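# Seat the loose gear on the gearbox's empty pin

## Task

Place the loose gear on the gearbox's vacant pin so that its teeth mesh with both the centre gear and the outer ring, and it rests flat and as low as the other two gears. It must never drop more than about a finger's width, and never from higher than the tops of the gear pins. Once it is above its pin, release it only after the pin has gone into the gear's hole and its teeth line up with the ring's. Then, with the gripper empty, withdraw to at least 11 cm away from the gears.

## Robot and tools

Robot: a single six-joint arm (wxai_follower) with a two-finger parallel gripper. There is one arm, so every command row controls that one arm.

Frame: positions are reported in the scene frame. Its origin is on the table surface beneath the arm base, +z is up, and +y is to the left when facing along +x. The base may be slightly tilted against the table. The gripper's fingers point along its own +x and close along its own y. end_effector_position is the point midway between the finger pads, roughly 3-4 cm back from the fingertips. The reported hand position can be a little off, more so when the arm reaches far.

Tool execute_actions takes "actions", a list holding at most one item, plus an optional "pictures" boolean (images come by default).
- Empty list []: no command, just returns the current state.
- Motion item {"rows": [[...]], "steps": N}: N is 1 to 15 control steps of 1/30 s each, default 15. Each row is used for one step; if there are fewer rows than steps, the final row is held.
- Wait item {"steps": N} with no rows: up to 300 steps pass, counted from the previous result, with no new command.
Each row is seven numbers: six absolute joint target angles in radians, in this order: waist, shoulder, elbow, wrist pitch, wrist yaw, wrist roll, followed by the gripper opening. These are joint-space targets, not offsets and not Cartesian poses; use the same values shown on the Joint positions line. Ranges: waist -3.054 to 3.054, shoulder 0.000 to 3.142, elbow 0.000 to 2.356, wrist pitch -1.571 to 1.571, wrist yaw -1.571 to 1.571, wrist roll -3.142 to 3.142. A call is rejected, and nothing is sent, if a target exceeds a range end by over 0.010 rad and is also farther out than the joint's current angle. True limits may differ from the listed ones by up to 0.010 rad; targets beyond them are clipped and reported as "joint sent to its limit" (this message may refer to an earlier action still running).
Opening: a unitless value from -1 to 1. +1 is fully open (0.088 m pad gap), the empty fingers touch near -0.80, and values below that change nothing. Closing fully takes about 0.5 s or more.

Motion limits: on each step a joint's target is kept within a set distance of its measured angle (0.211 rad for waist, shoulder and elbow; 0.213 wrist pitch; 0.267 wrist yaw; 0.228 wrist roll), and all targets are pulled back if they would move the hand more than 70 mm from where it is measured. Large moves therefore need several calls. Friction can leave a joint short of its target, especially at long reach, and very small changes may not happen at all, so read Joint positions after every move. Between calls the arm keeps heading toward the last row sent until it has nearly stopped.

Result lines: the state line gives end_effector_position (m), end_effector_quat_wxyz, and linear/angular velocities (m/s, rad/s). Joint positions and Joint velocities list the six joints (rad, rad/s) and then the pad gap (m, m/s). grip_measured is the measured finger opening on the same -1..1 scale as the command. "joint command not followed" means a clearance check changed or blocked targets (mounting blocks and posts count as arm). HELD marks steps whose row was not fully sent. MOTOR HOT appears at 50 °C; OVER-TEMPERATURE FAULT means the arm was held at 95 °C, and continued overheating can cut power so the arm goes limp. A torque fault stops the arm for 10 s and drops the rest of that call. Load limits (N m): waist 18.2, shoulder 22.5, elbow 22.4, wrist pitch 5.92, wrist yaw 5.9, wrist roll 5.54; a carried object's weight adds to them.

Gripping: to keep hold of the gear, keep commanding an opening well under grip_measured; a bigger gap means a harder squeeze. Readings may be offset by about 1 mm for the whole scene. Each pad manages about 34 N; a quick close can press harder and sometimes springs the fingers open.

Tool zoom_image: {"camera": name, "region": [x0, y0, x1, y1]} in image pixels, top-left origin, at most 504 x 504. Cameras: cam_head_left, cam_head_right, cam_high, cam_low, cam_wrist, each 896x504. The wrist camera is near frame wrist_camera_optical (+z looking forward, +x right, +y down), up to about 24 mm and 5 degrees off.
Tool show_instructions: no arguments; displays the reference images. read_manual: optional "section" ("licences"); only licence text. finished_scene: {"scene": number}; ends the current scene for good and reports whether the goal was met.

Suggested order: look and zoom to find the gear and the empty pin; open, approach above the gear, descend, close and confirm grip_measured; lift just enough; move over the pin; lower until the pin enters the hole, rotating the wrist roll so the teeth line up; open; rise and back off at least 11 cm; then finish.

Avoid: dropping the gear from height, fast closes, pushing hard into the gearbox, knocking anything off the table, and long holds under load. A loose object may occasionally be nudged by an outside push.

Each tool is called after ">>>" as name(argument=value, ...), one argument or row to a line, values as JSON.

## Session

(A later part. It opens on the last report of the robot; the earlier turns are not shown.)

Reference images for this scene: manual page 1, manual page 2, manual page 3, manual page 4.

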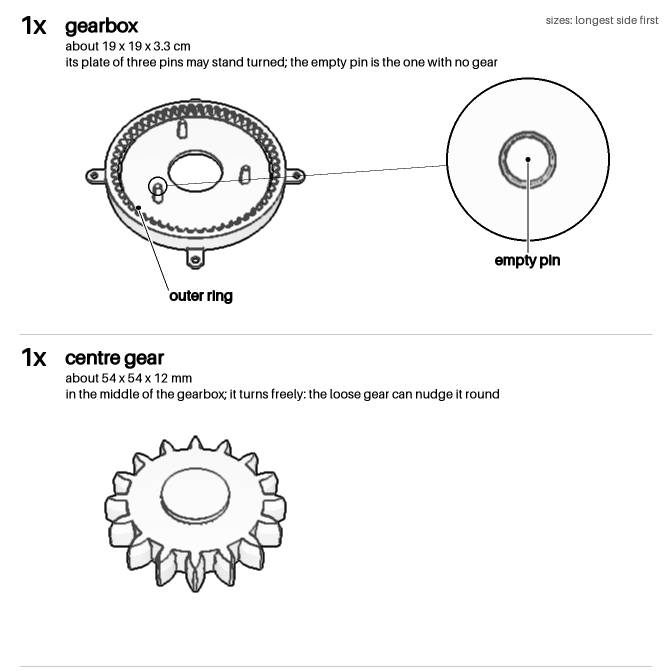

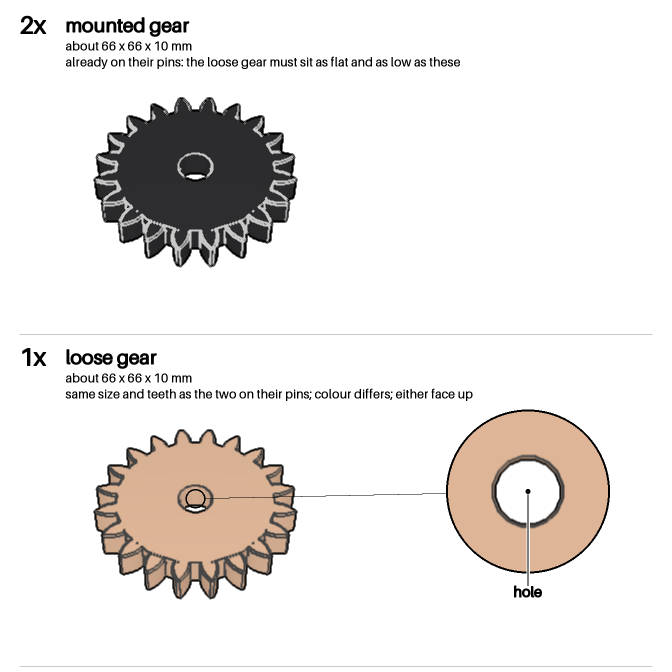

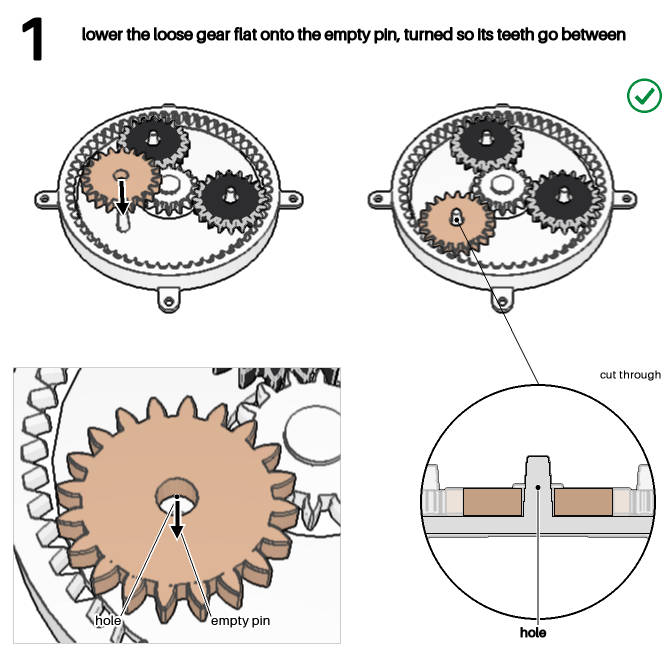

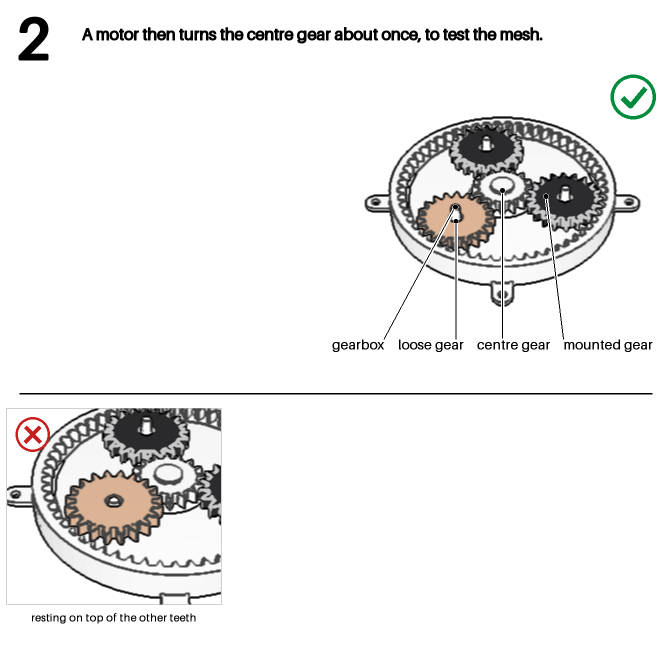

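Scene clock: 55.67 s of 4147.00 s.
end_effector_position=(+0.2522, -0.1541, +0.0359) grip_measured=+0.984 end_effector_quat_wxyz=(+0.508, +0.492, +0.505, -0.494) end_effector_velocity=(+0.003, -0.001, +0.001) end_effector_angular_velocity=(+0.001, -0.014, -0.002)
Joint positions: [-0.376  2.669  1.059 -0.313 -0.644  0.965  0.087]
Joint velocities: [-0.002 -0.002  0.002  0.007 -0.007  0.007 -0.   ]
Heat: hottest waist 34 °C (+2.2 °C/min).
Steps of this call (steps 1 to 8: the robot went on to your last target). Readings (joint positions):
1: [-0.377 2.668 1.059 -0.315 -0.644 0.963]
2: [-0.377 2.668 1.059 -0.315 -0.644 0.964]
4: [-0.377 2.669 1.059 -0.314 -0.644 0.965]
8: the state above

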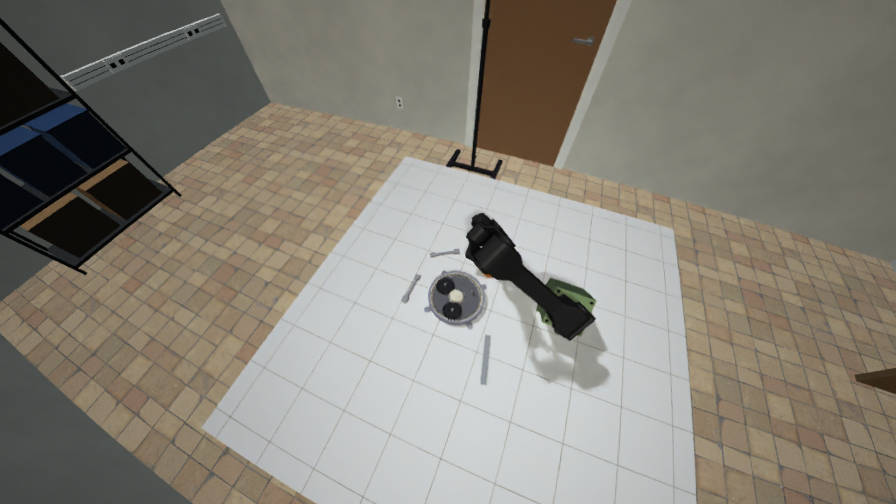

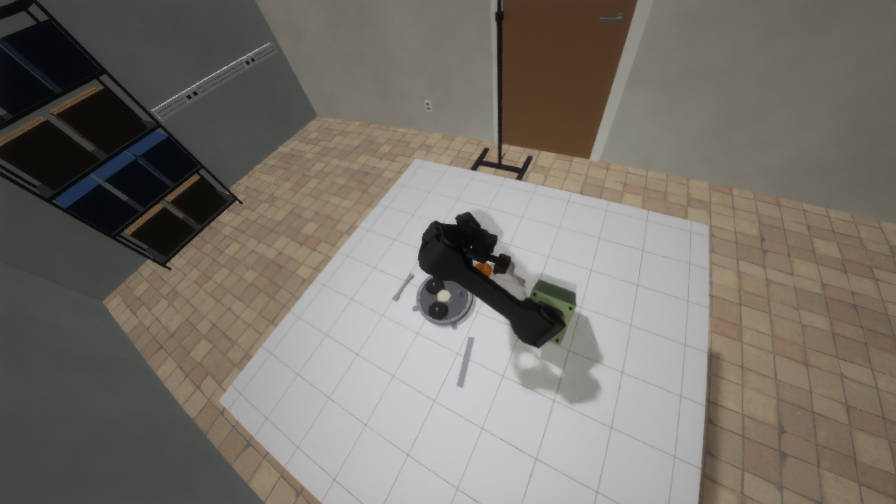

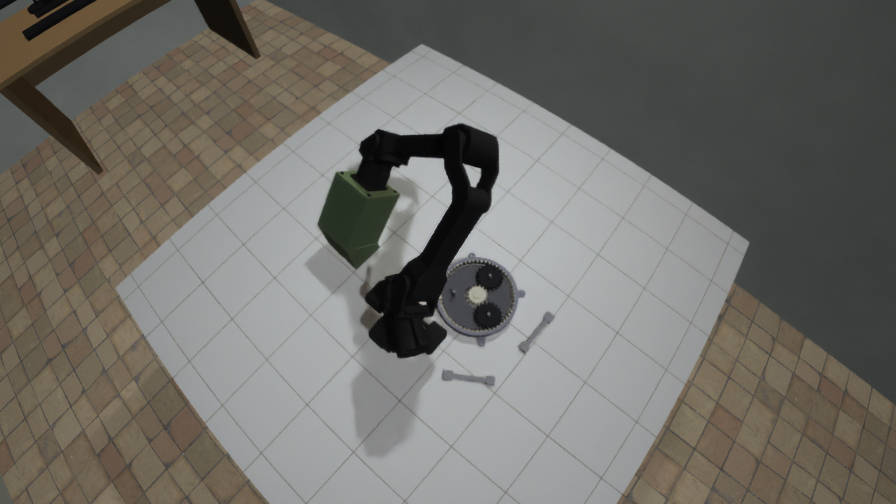

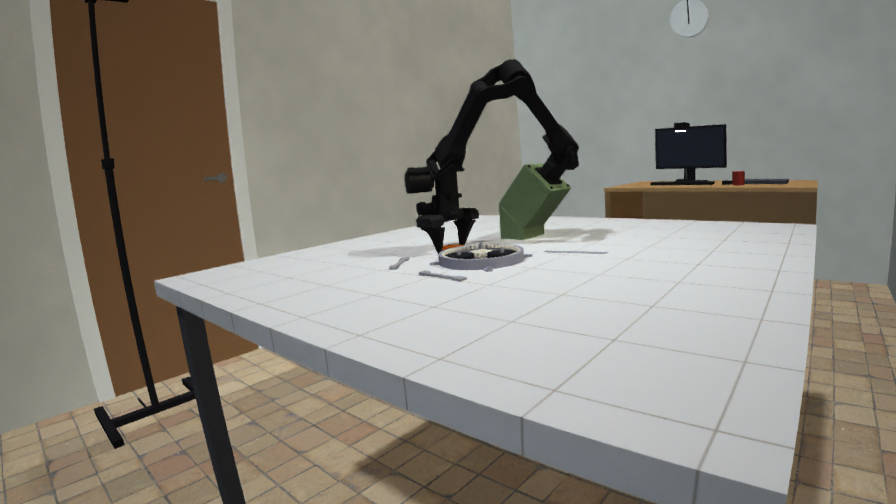

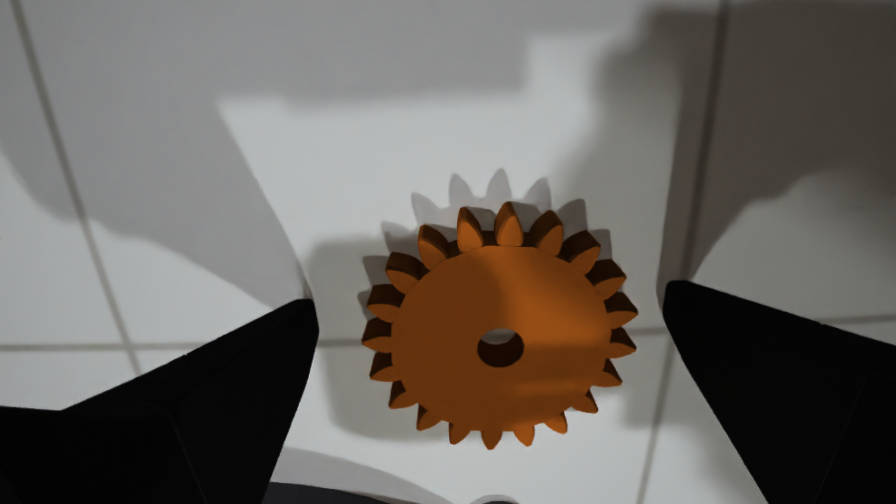

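>>> execute_actions(
  actions=[
    {"rows":[[-0.375,2.68,1.056,-0.311,-0.648,0.97,0.85],[-0.375,2.68,1.056,-0.311,-0.648,0.97,0.75],[-0.375,2.68,1.056,-0.311,-0.648,0.97,0.65],[-0.375,2.68,1.056,-0.311,-0.648,0.97,0.58],[-0.375,2.68,1.056,-0.311,-0.648,0.97,0.52],[-0.375,2.68,1.056,-0.311,-0.648,0.97,0.46],[-0.375,2.68,1.056,-0.311,-0.648,0.97,0.4],[-0.375,2.68,1.056,-0.311,-0.648,0.97,0.33],[-0.375,2.68,1.056,-0.311,-0.648,0.97,0.25]],"steps":15},
  ],
  pictures=false,
)

>>> execute_actions(
  actions=[
    {"rows":[[-0.39,2.66,1.06,-0.34,-0.642,0.95,0.25],[-0.39,2.66,1.06,-0.34,-0.642,0.95,0.25],[-0.41,2.64,1.063,-0.375,-0.635,0.93,0.25],[-0.41,2.64,1.063,-0.375,-0.635,0.93,0.25],[-0.43,2.61,1.068,-0.42,-0.627,0.9,0.25],[-0.43,2.61,1.068,-0.42,-0.627,0.9,0.25],[-0.454,2.585,1.073,-0.461,-0.62,0.87,0.25],[-0.454,2.585,1.073,-0.461,-0.62,0.87,0.25],[-0.48,2.55,1.078,-0.52,-0.61,0.84,0.25],[-0.48,2.55,1.078,-0.52,-0.61,0.84,0.25],[-0.505,2.52,1.08,-0.57,-0.6,0.8,0.25]],"steps":15},
  ],
)

Scene clock: 63.87 s of 4147.00 s.
end_effector_position=(+0.2527, -0.1539, +0.0356) grip_measured=+0.506 end_effector_quat_wxyz=(+0.508, +0.495, +0.504, -0.493) end_effector_velocity=(-0.003, +0.001, +0.001) end_effector_angular_velocity=(-0.003, +0.007, +0.001)
Joint positions: [-0.376  2.67   1.059 -0.31  -0.649  0.969  0.064]
Joint velocities: [-0.002 -0.007 -0.007 -0.007  0.007 -0.007 -0.   ]
Heat: hottest waist 35 °C (+3.0 °C/min).
Steps of this call (steps 1 to 15: the robot went on to your last target; steps 16 to 210: nothing new was sent; then 0.70 s passed at rest; steps 211 to 225: all 15 steps of this action). Readings (joint positions):
211: [-0.376 2.670 1.059 -0.312 -0.645 0.966]
212: [-0.376 2.670 1.059 -0.310 -0.647 0.966]
214: [-0.376 2.670 1.059 -0.309 -0.648 0.968]
218: [-0.376 2.670 1.059 -0.310 -0.649 0.968]
225: the state above

Scene clock: 64.37 s of 4147.00 s.
end_effector_position=(+0.2461, -0.1513, +0.0887) grip_measured=+0.506 end_effector_quat_wxyz=(+0.506, +0.495, +0.510, -0.490) end_effector_velocity=(+0.007, +0.003, +0.073) end_effector_angular_velocity=(-0.010, -0.041, +0.051)
Joint positions: [-0.492  2.544  1.073 -0.541 -0.609  0.822  0.064]
Joint velocities: [-0.129 -0.173  0.046 -0.256  0.037 -0.168 -0.   ]
Heat: hottest waist 35 °C (+3.0 °C/min).
Steps of this call (steps 1 to 15: all 15 steps of this action). Readings (joint positions):
1: [-0.376 2.670 1.059 -0.313 -0.649 0.968]
2: [-0.378 2.670 1.059 -0.320 -0.649 0.966]
4: [-0.385 2.668 1.059 -0.344 -0.645 0.953]
8: [-0.420 2.636 1.059 -0.413 -0.632 0.908]
15: the state above

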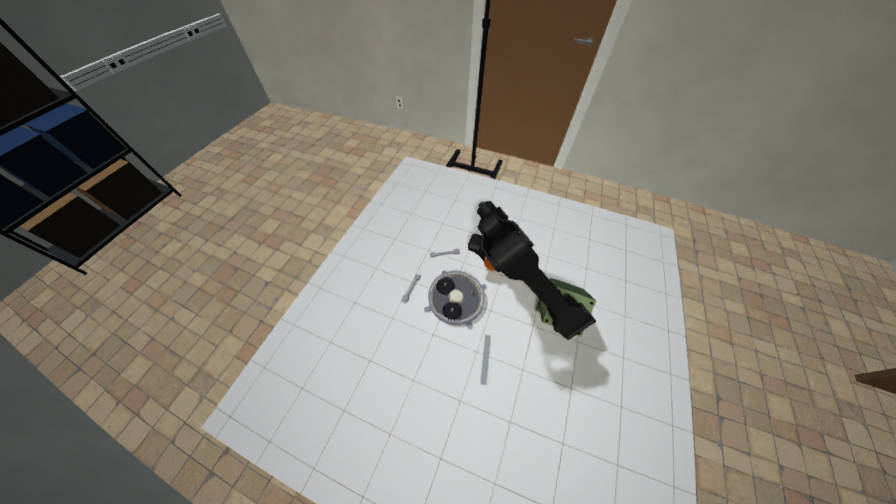

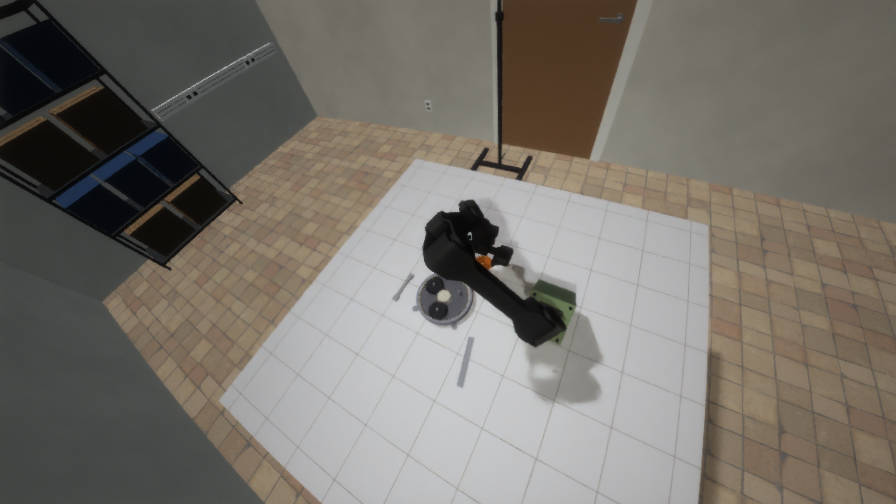

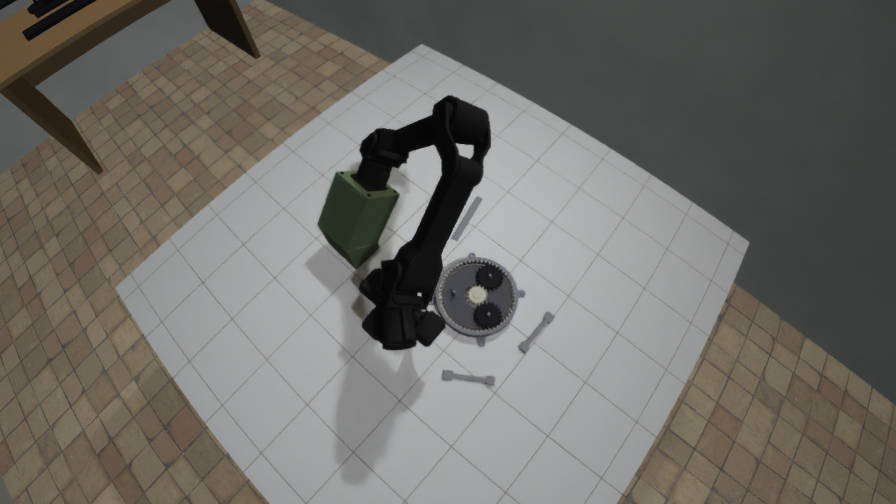

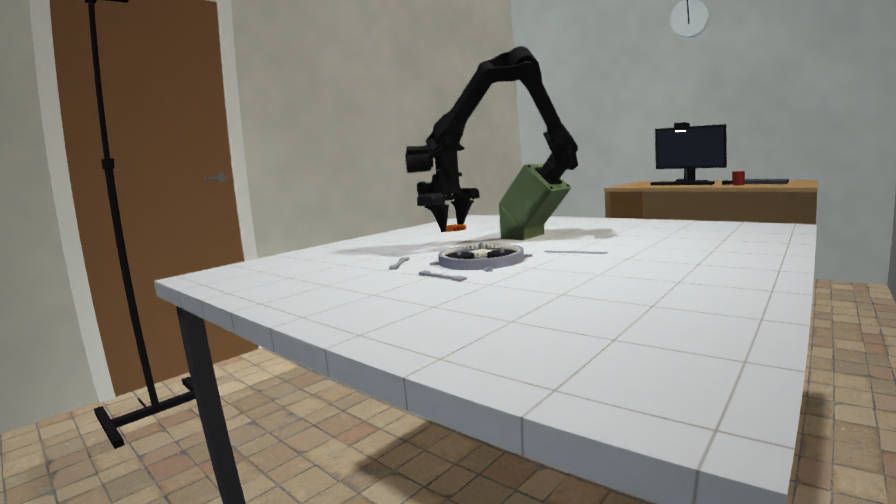

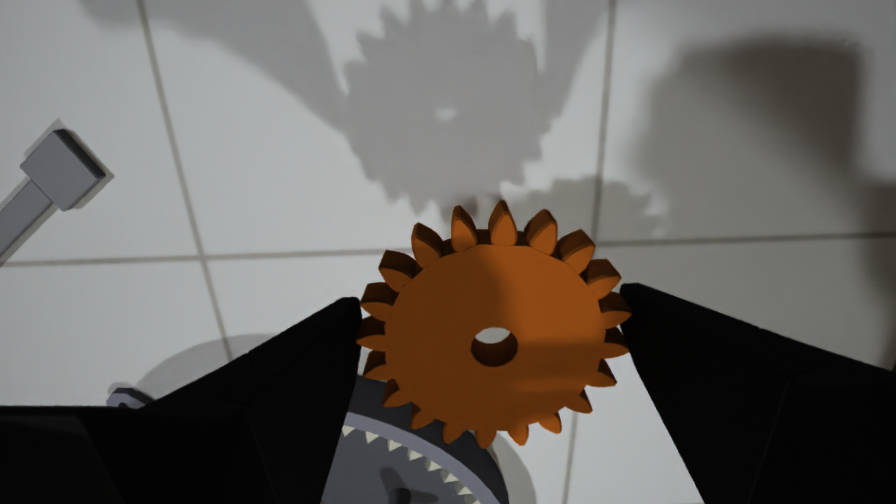

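>>> execute_actions(
  actions=[
    {"rows":[[-0.47,2.48,1.06,-0.57,-0.61,0.95,0.25],[-0.47,2.48,1.06,-0.57,-0.61,0.95,0.25],[-0.43,2.43,1.04,-0.57,-0.625,1.1,0.25],[-0.43,2.43,1.04,-0.57,-0.625,1.1,0.25],[-0.39,2.38,1.015,-0.565,-0.64,1.3,0.25],[-0.39,2.38,1.015,-0.565,-0.64,1.3,0.25],[-0.35,2.33,0.99,-0.56,-0.655,1.5,0.25],[-0.35,2.33,0.99,-0.56,-0.655,1.5,0.25],[-0.31,2.29,0.965,-0.55,-0.67,1.65,0.25],[-0.31,2.29,0.965,-0.55,-0.67,1.65,0.25],[-0.275,2.255,0.945,-0.54,-0.68,1.8,0.25],[-0.275,2.255,0.945,-0.54,-0.68,1.8,0.25],[-0.238,2.224,0.931,-0.534,-0.69,1.93,0.25]],"steps":15},
  ],
  pictures=false,
)

>>> execute_actions(
  actions=[
    {"steps":12},
  ],
)

Scene clock: 77.57 s of 4147.00 s.
end_effector_position=(+0.2727, -0.0645, +0.0984) grip_measured=+0.506 end_effector_quat_wxyz=(+0.380, +0.593, +0.382, -0.598) end_effector_velocity=(+0.016, +0.150, -0.020) end_effector_angular_velocity=(+0.041, +0.049, -1.151)
Joint positions: [-0.269  2.269  0.955 -0.544 -0.677  1.545  0.064]
Joint velocities: [ 0.413 -0.369 -0.188  0.051 -0.139  1.604  0.001]
Heat: hottest shoulder 37 °C (+5.0 °C/min).
Steps of this call (steps 1 to 30: the robot went on to your last target; steps 31 to 381: nothing new was sent; steps 382 to 396: all 15 steps of this action). Readings (joint positions):
382: [-0.499 2.530 1.074 -0.569 -0.604 0.826]
383: [-0.494 2.524 1.072 -0.569 -0.604 0.856]
385: [-0.474 2.496 1.061 -0.570 -0.606 0.953]
389: [-0.402 2.406 1.026 -0.564 -0.633 1.166]
396: the state above

Scene clock: 77.97 s of 4147.00 s.
end_effector_position=(+0.2732, -0.0536, +0.0971) grip_measured=+0.506 end_effector_quat_wxyz=(+0.276, +0.647, +0.280, -0.653) end_effector_velocity=(+0.000, +0.005, +0.001) end_effector_angular_velocity=(+0.005, +0.000, -0.132)
Joint positions: [-0.239  2.238  0.937 -0.536 -0.686  1.91   0.064]
Joint velocities: [ 0.007 -0.012 -0.002 -0.007 -0.007  0.139 -0.   ]
Heat: hottest shoulder 37 °C (+5.1 °C/min).
Steps of this call (steps 1 to 12: the robot went on to your last target). Readings (joint positions):
1: [-0.257 2.259 0.950 -0.542 -0.680 1.599]
2: [-0.249 2.252 0.947 -0.540 -0.682 1.653]
4: [-0.243 2.245 0.943 -0.538 -0.684 1.760]
8: [-0.241 2.240 0.938 -0.537 -0.685 1.875]
12: the state above

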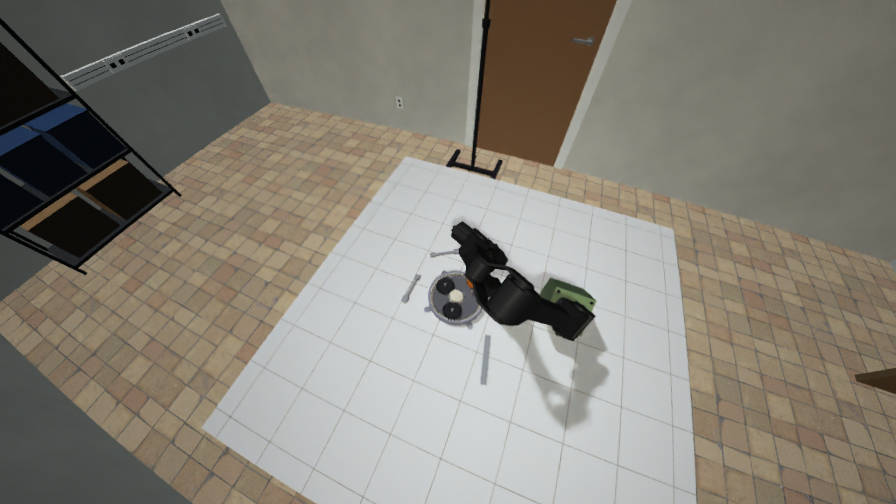

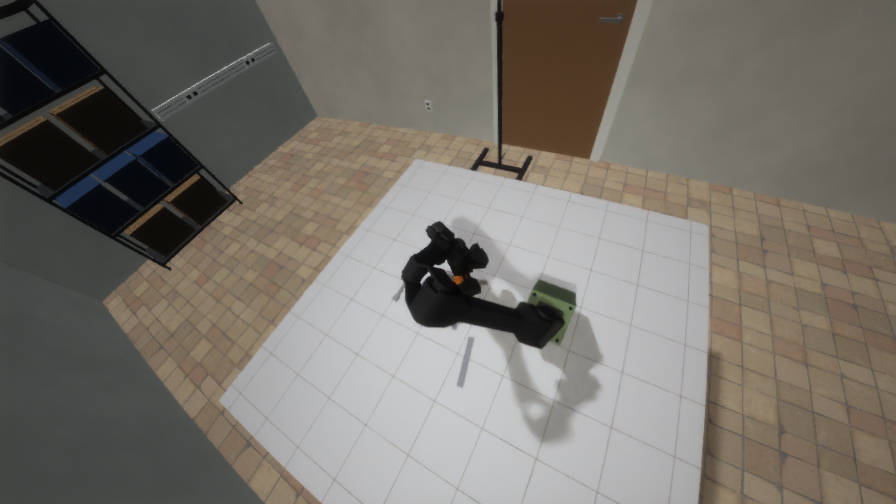

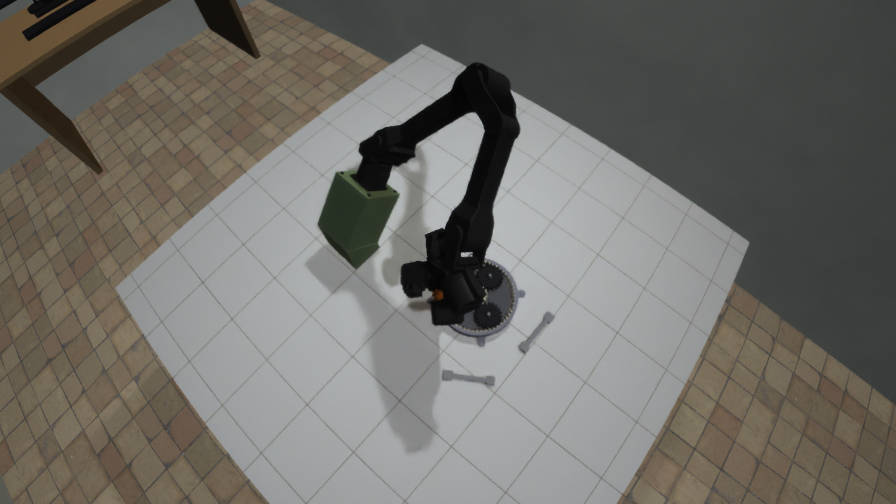

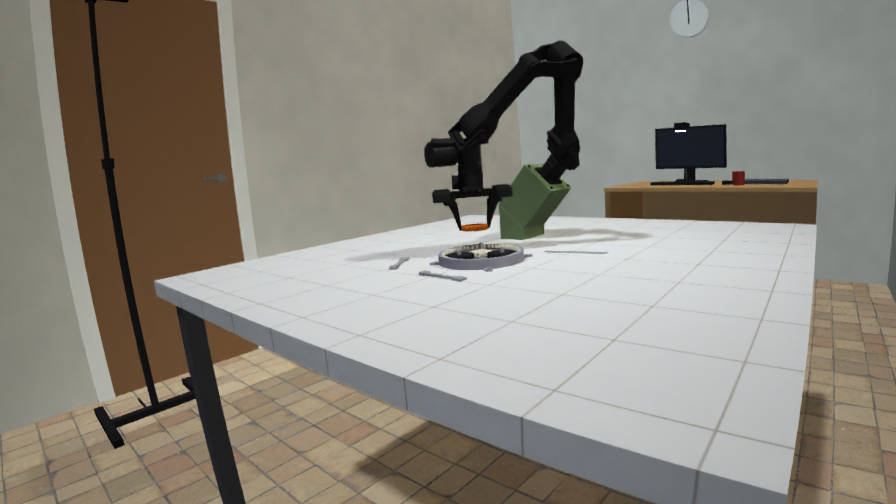

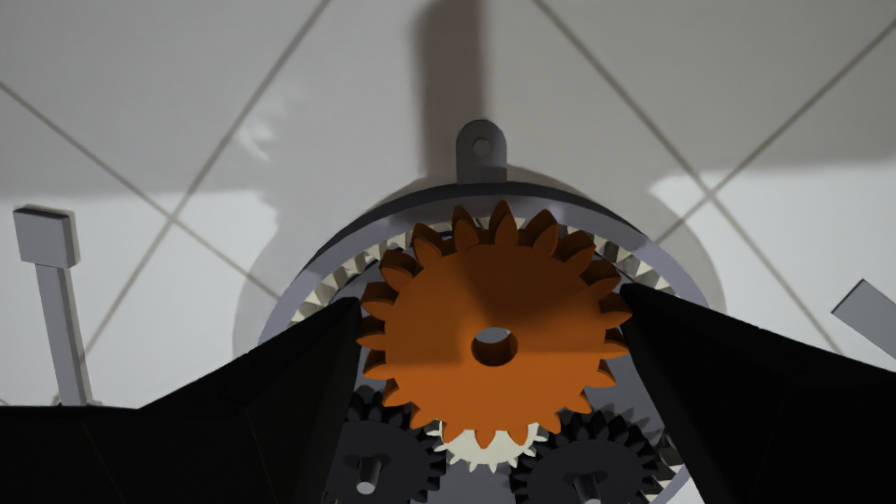

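>>> execute_actions(
  actions=[
    {"rows":[[-0.225,2.245,0.925,-0.5,-0.693,1.95,0.25],[-0.225,2.245,0.925,-0.5,-0.693,1.95,0.25],[-0.215,2.255,0.918,-0.475,-0.696,1.965,0.25],[-0.215,2.255,0.918,-0.475,-0.696,1.965,0.25],[-0.205,2.265,0.911,-0.45,-0.699,1.98,0.25],[-0.205,2.265,0.911,-0.45,-0.699,1.98,0.25],[-0.189,2.275,0.903,-0.423,-0.703,2.0,0.25]],"steps":15},
  ],
  pictures=false,
)

>>> execute_actions(
  actions=[
    {"steps":8},
  ],
)

>>> zoom_image(
  camera="cam_wrist",
  region=[340,200,660,460],
)

Scene clock: 84.90 s of 4147.00 s.
end_effector_position=(+0.2749, -0.0511, +0.0785) grip_measured=+0.506 end_effector_quat_wxyz=(+0.274, +0.652, +0.273, -0.652) end_effector_velocity=(+0.008, +0.001, +0.002) end_effector_angular_velocity=(+0.010, -0.039, +0.018)
Joint positions: [-0.19   2.266  0.908 -0.429 -0.699  1.993  0.064]
Joint velocities: [-0.002 -0.007 -0.002  0.037 -0.022  0.007  0.   ]
Heat: hottest shoulder 38 °C (+5.1 °C/min).
Steps of this call (steps 1 to 30: the robot went on to your last target; steps 31 to 193: nothing new was sent; steps 194 to 208: all 15 steps of this action). Readings (joint positions):
194: [-0.238 2.237 0.935 -0.530 -0.686 1.929]
195: [-0.235 2.237 0.934 -0.522 -0.687 1.934]
197: [-0.228 2.237 0.930 -0.503 -0.689 1.945]
201: [-0.207 2.251 0.920 -0.456 -0.695 1.974]
208: the state above

Scene clock: 85.17 s of 4147.00 s.
end_effector_position=(+0.2756, -0.0511, +0.0783) grip_measured=+0.506 end_effector_quat_wxyz=(+0.275, +0.652, +0.273, -0.652) end_effector_velocity=(-0.001, +0.001, +0.001) end_effector_angular_velocity=(-0.006, +0.006, +0.008)
Joint positions: [-0.19   2.266  0.908 -0.425 -0.699  1.995  0.064]
Joint velocities: [ 0.002 -0.007 -0.002 -0.007  0.007 -0.007  0.   ]
Heat: hottest shoulder 38 °C (+5.0 °C/min).
Steps of this call (steps 1 to 8: the robot went on to your last target). Readings (joint positions):
1: [-0.190 2.266 0.908 -0.427 -0.699 1.993]
2: [-0.190 2.266 0.908 -0.427 -0.699 1.994]
4: [-0.190 2.266 0.908 -0.426 -0.699 1.995]
8: the state above

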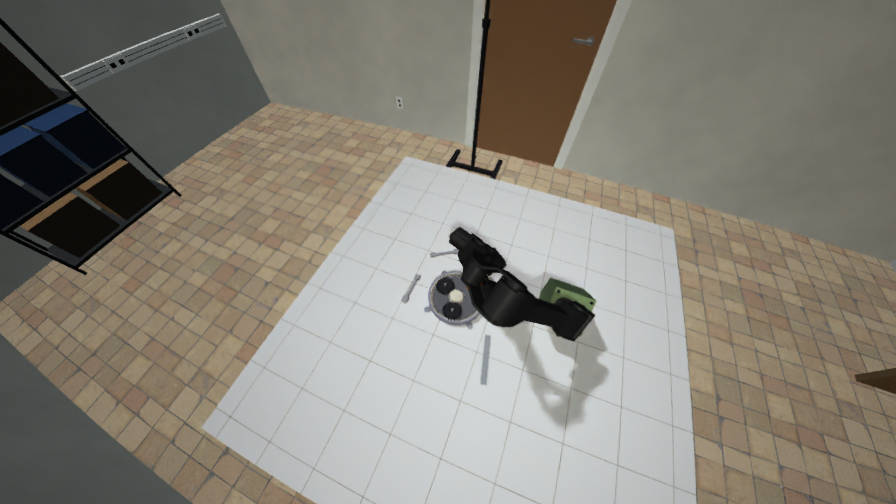

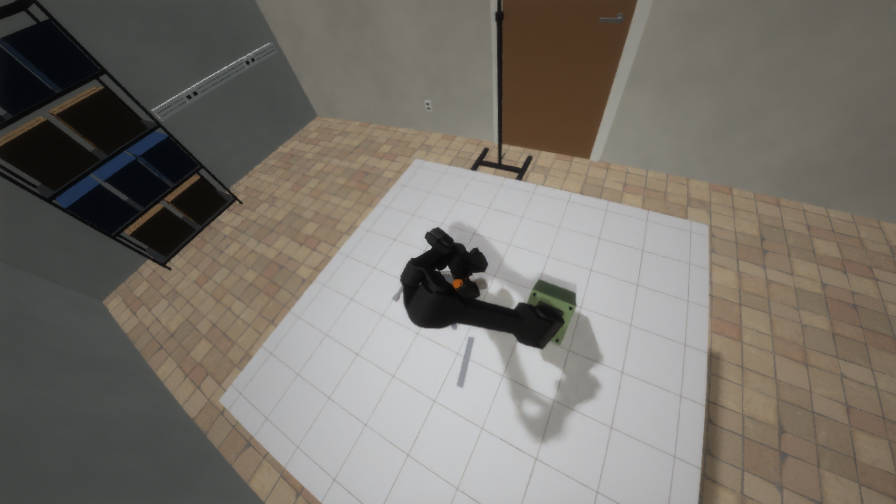

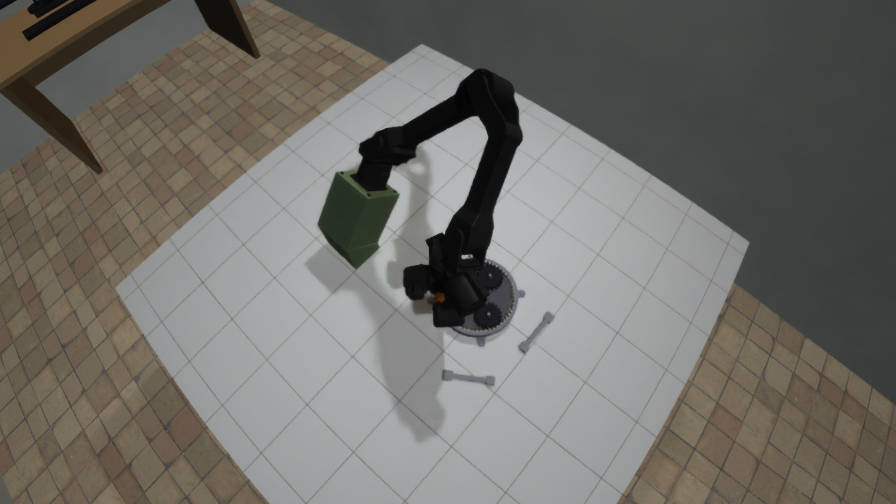

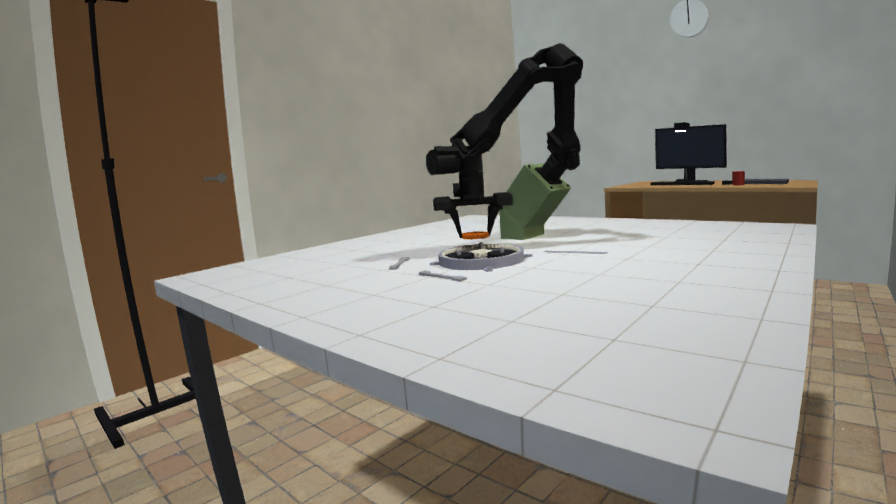

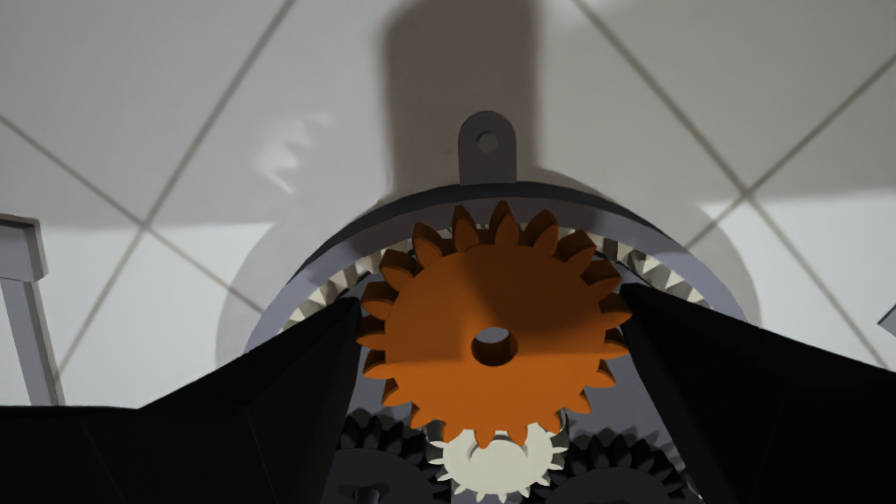

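Region (340, 200, 660, 460) of cam_wrist's 896x504 image, scaled by 1.575, with more detail than that image has; it fills the top 410 rows of this view, and the rest is white.

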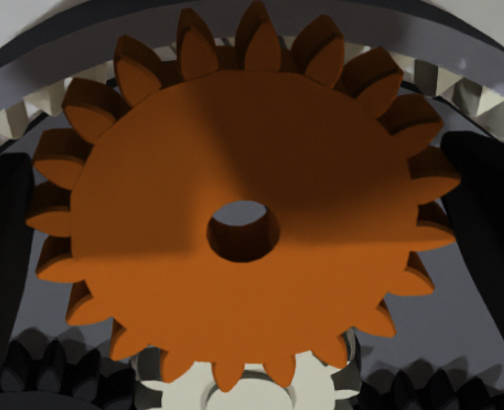

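>>> execute_actions(
  actions=[
    {"rows":[[-0.181,2.283,0.899,-0.405,-0.705,2.01,0.25],[-0.181,2.283,0.899,-0.405,-0.705,2.01,0.25],[-0.172,2.291,0.895,-0.388,-0.707,2.02,0.25]],"steps":15},
  ],
)

>>> zoom_image(
  camera="cam_wrist",
  region=[340,200,660,460],
)

Scene clock: 97.23 s of 4147.00 s.
end_effector_position=(+0.2749, -0.0508, +0.0709) grip_measured=+0.506 end_effector_quat_wxyz=(+0.274, +0.652, +0.274, -0.652) end_effector_velocity=(+0.003, +0.000, +0.001) end_effector_angular_velocity=(+0.004, -0.013, +0.013)
Joint positions: [-0.173  2.282  0.9   -0.39  -0.703  2.015  0.064]
Joint velocities: [-0.002 -0.002  0.002  0.007 -0.007 -0.007  0.   ]
Heat: hottest waist 37 °C (+4.0 °C/min).
Steps of this call (steps 1 to 15: the robot went on to your last target; steps 16 to 347: nothing new was sent; steps 348 to 362: all 15 steps of this action). Readings (joint positions):
348: [-0.189 2.268 0.907 -0.422 -0.700 1.998]
349: [-0.187 2.269 0.906 -0.417 -0.700 2.000]
351: [-0.182 2.273 0.905 -0.405 -0.701 2.006]
355: [-0.174 2.280 0.901 -0.395 -0.702 2.013]
362: the state above

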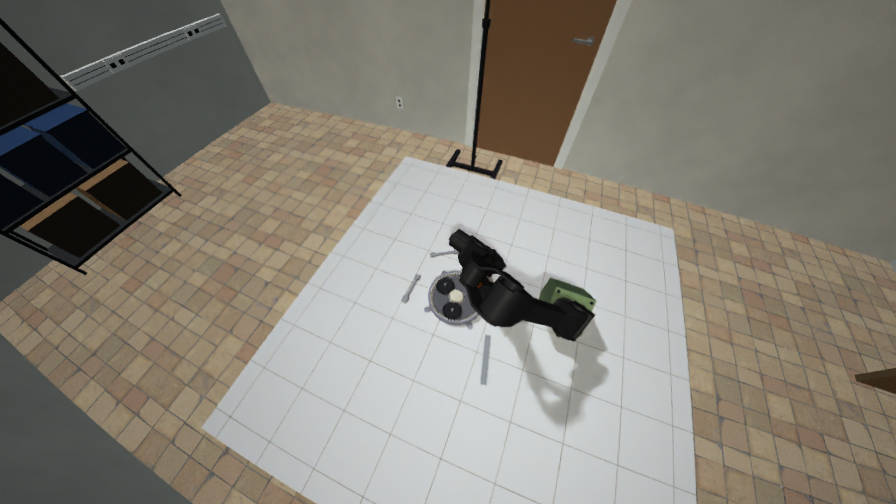

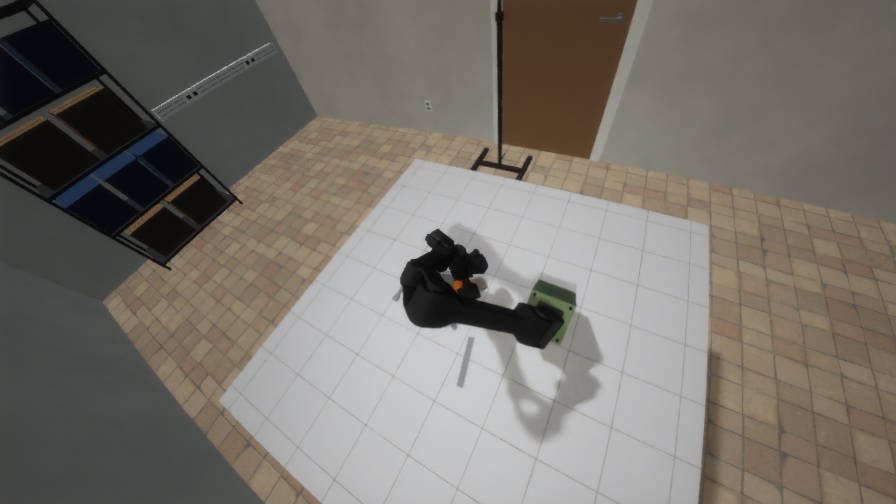

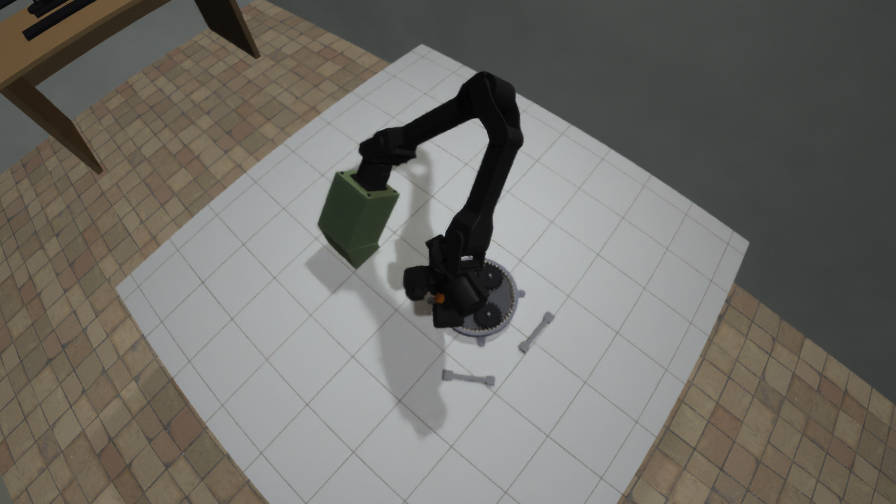

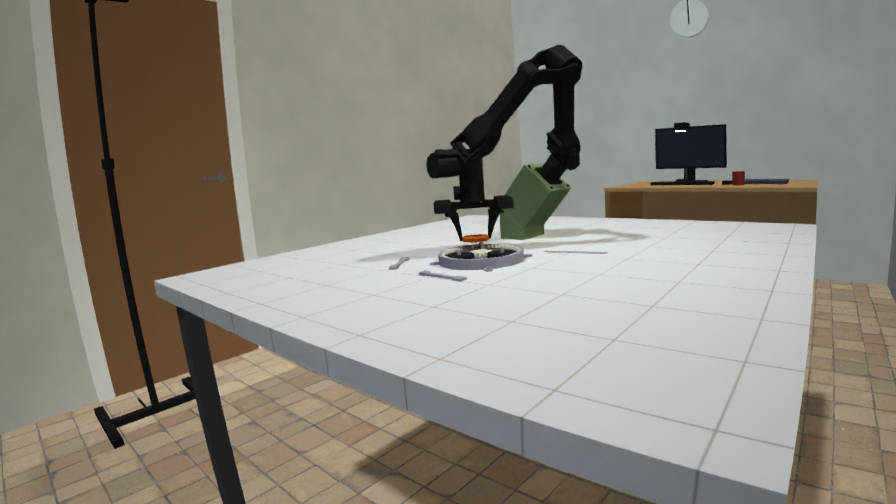

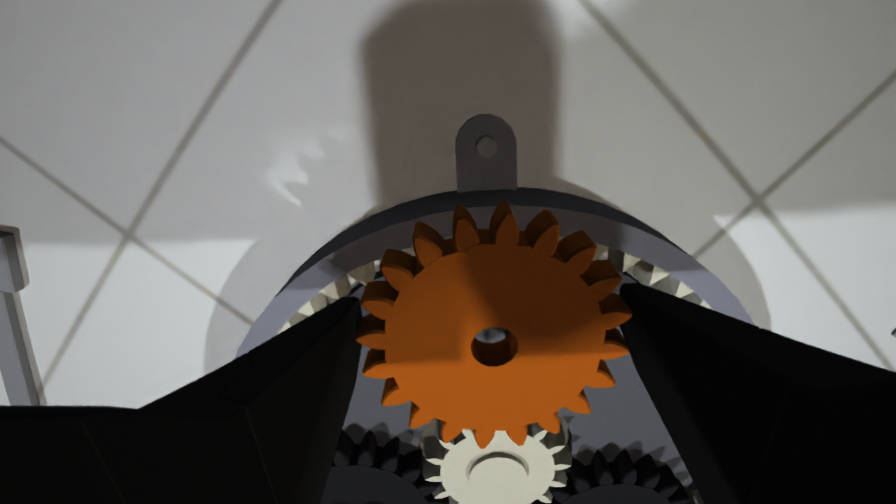

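Region (340, 200, 660, 460) of cam_wrist's 896x504 image, scaled by 1.575, with more detail than that image has; it fills the top 410 rows of this view, and the rest is white.

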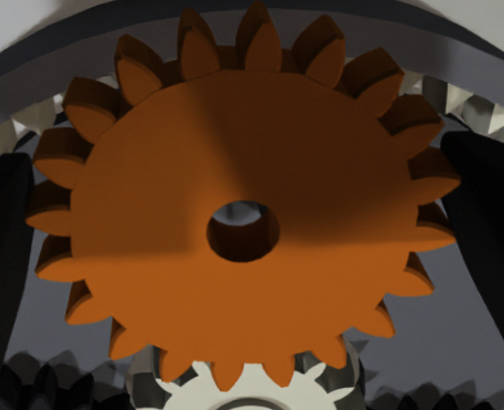

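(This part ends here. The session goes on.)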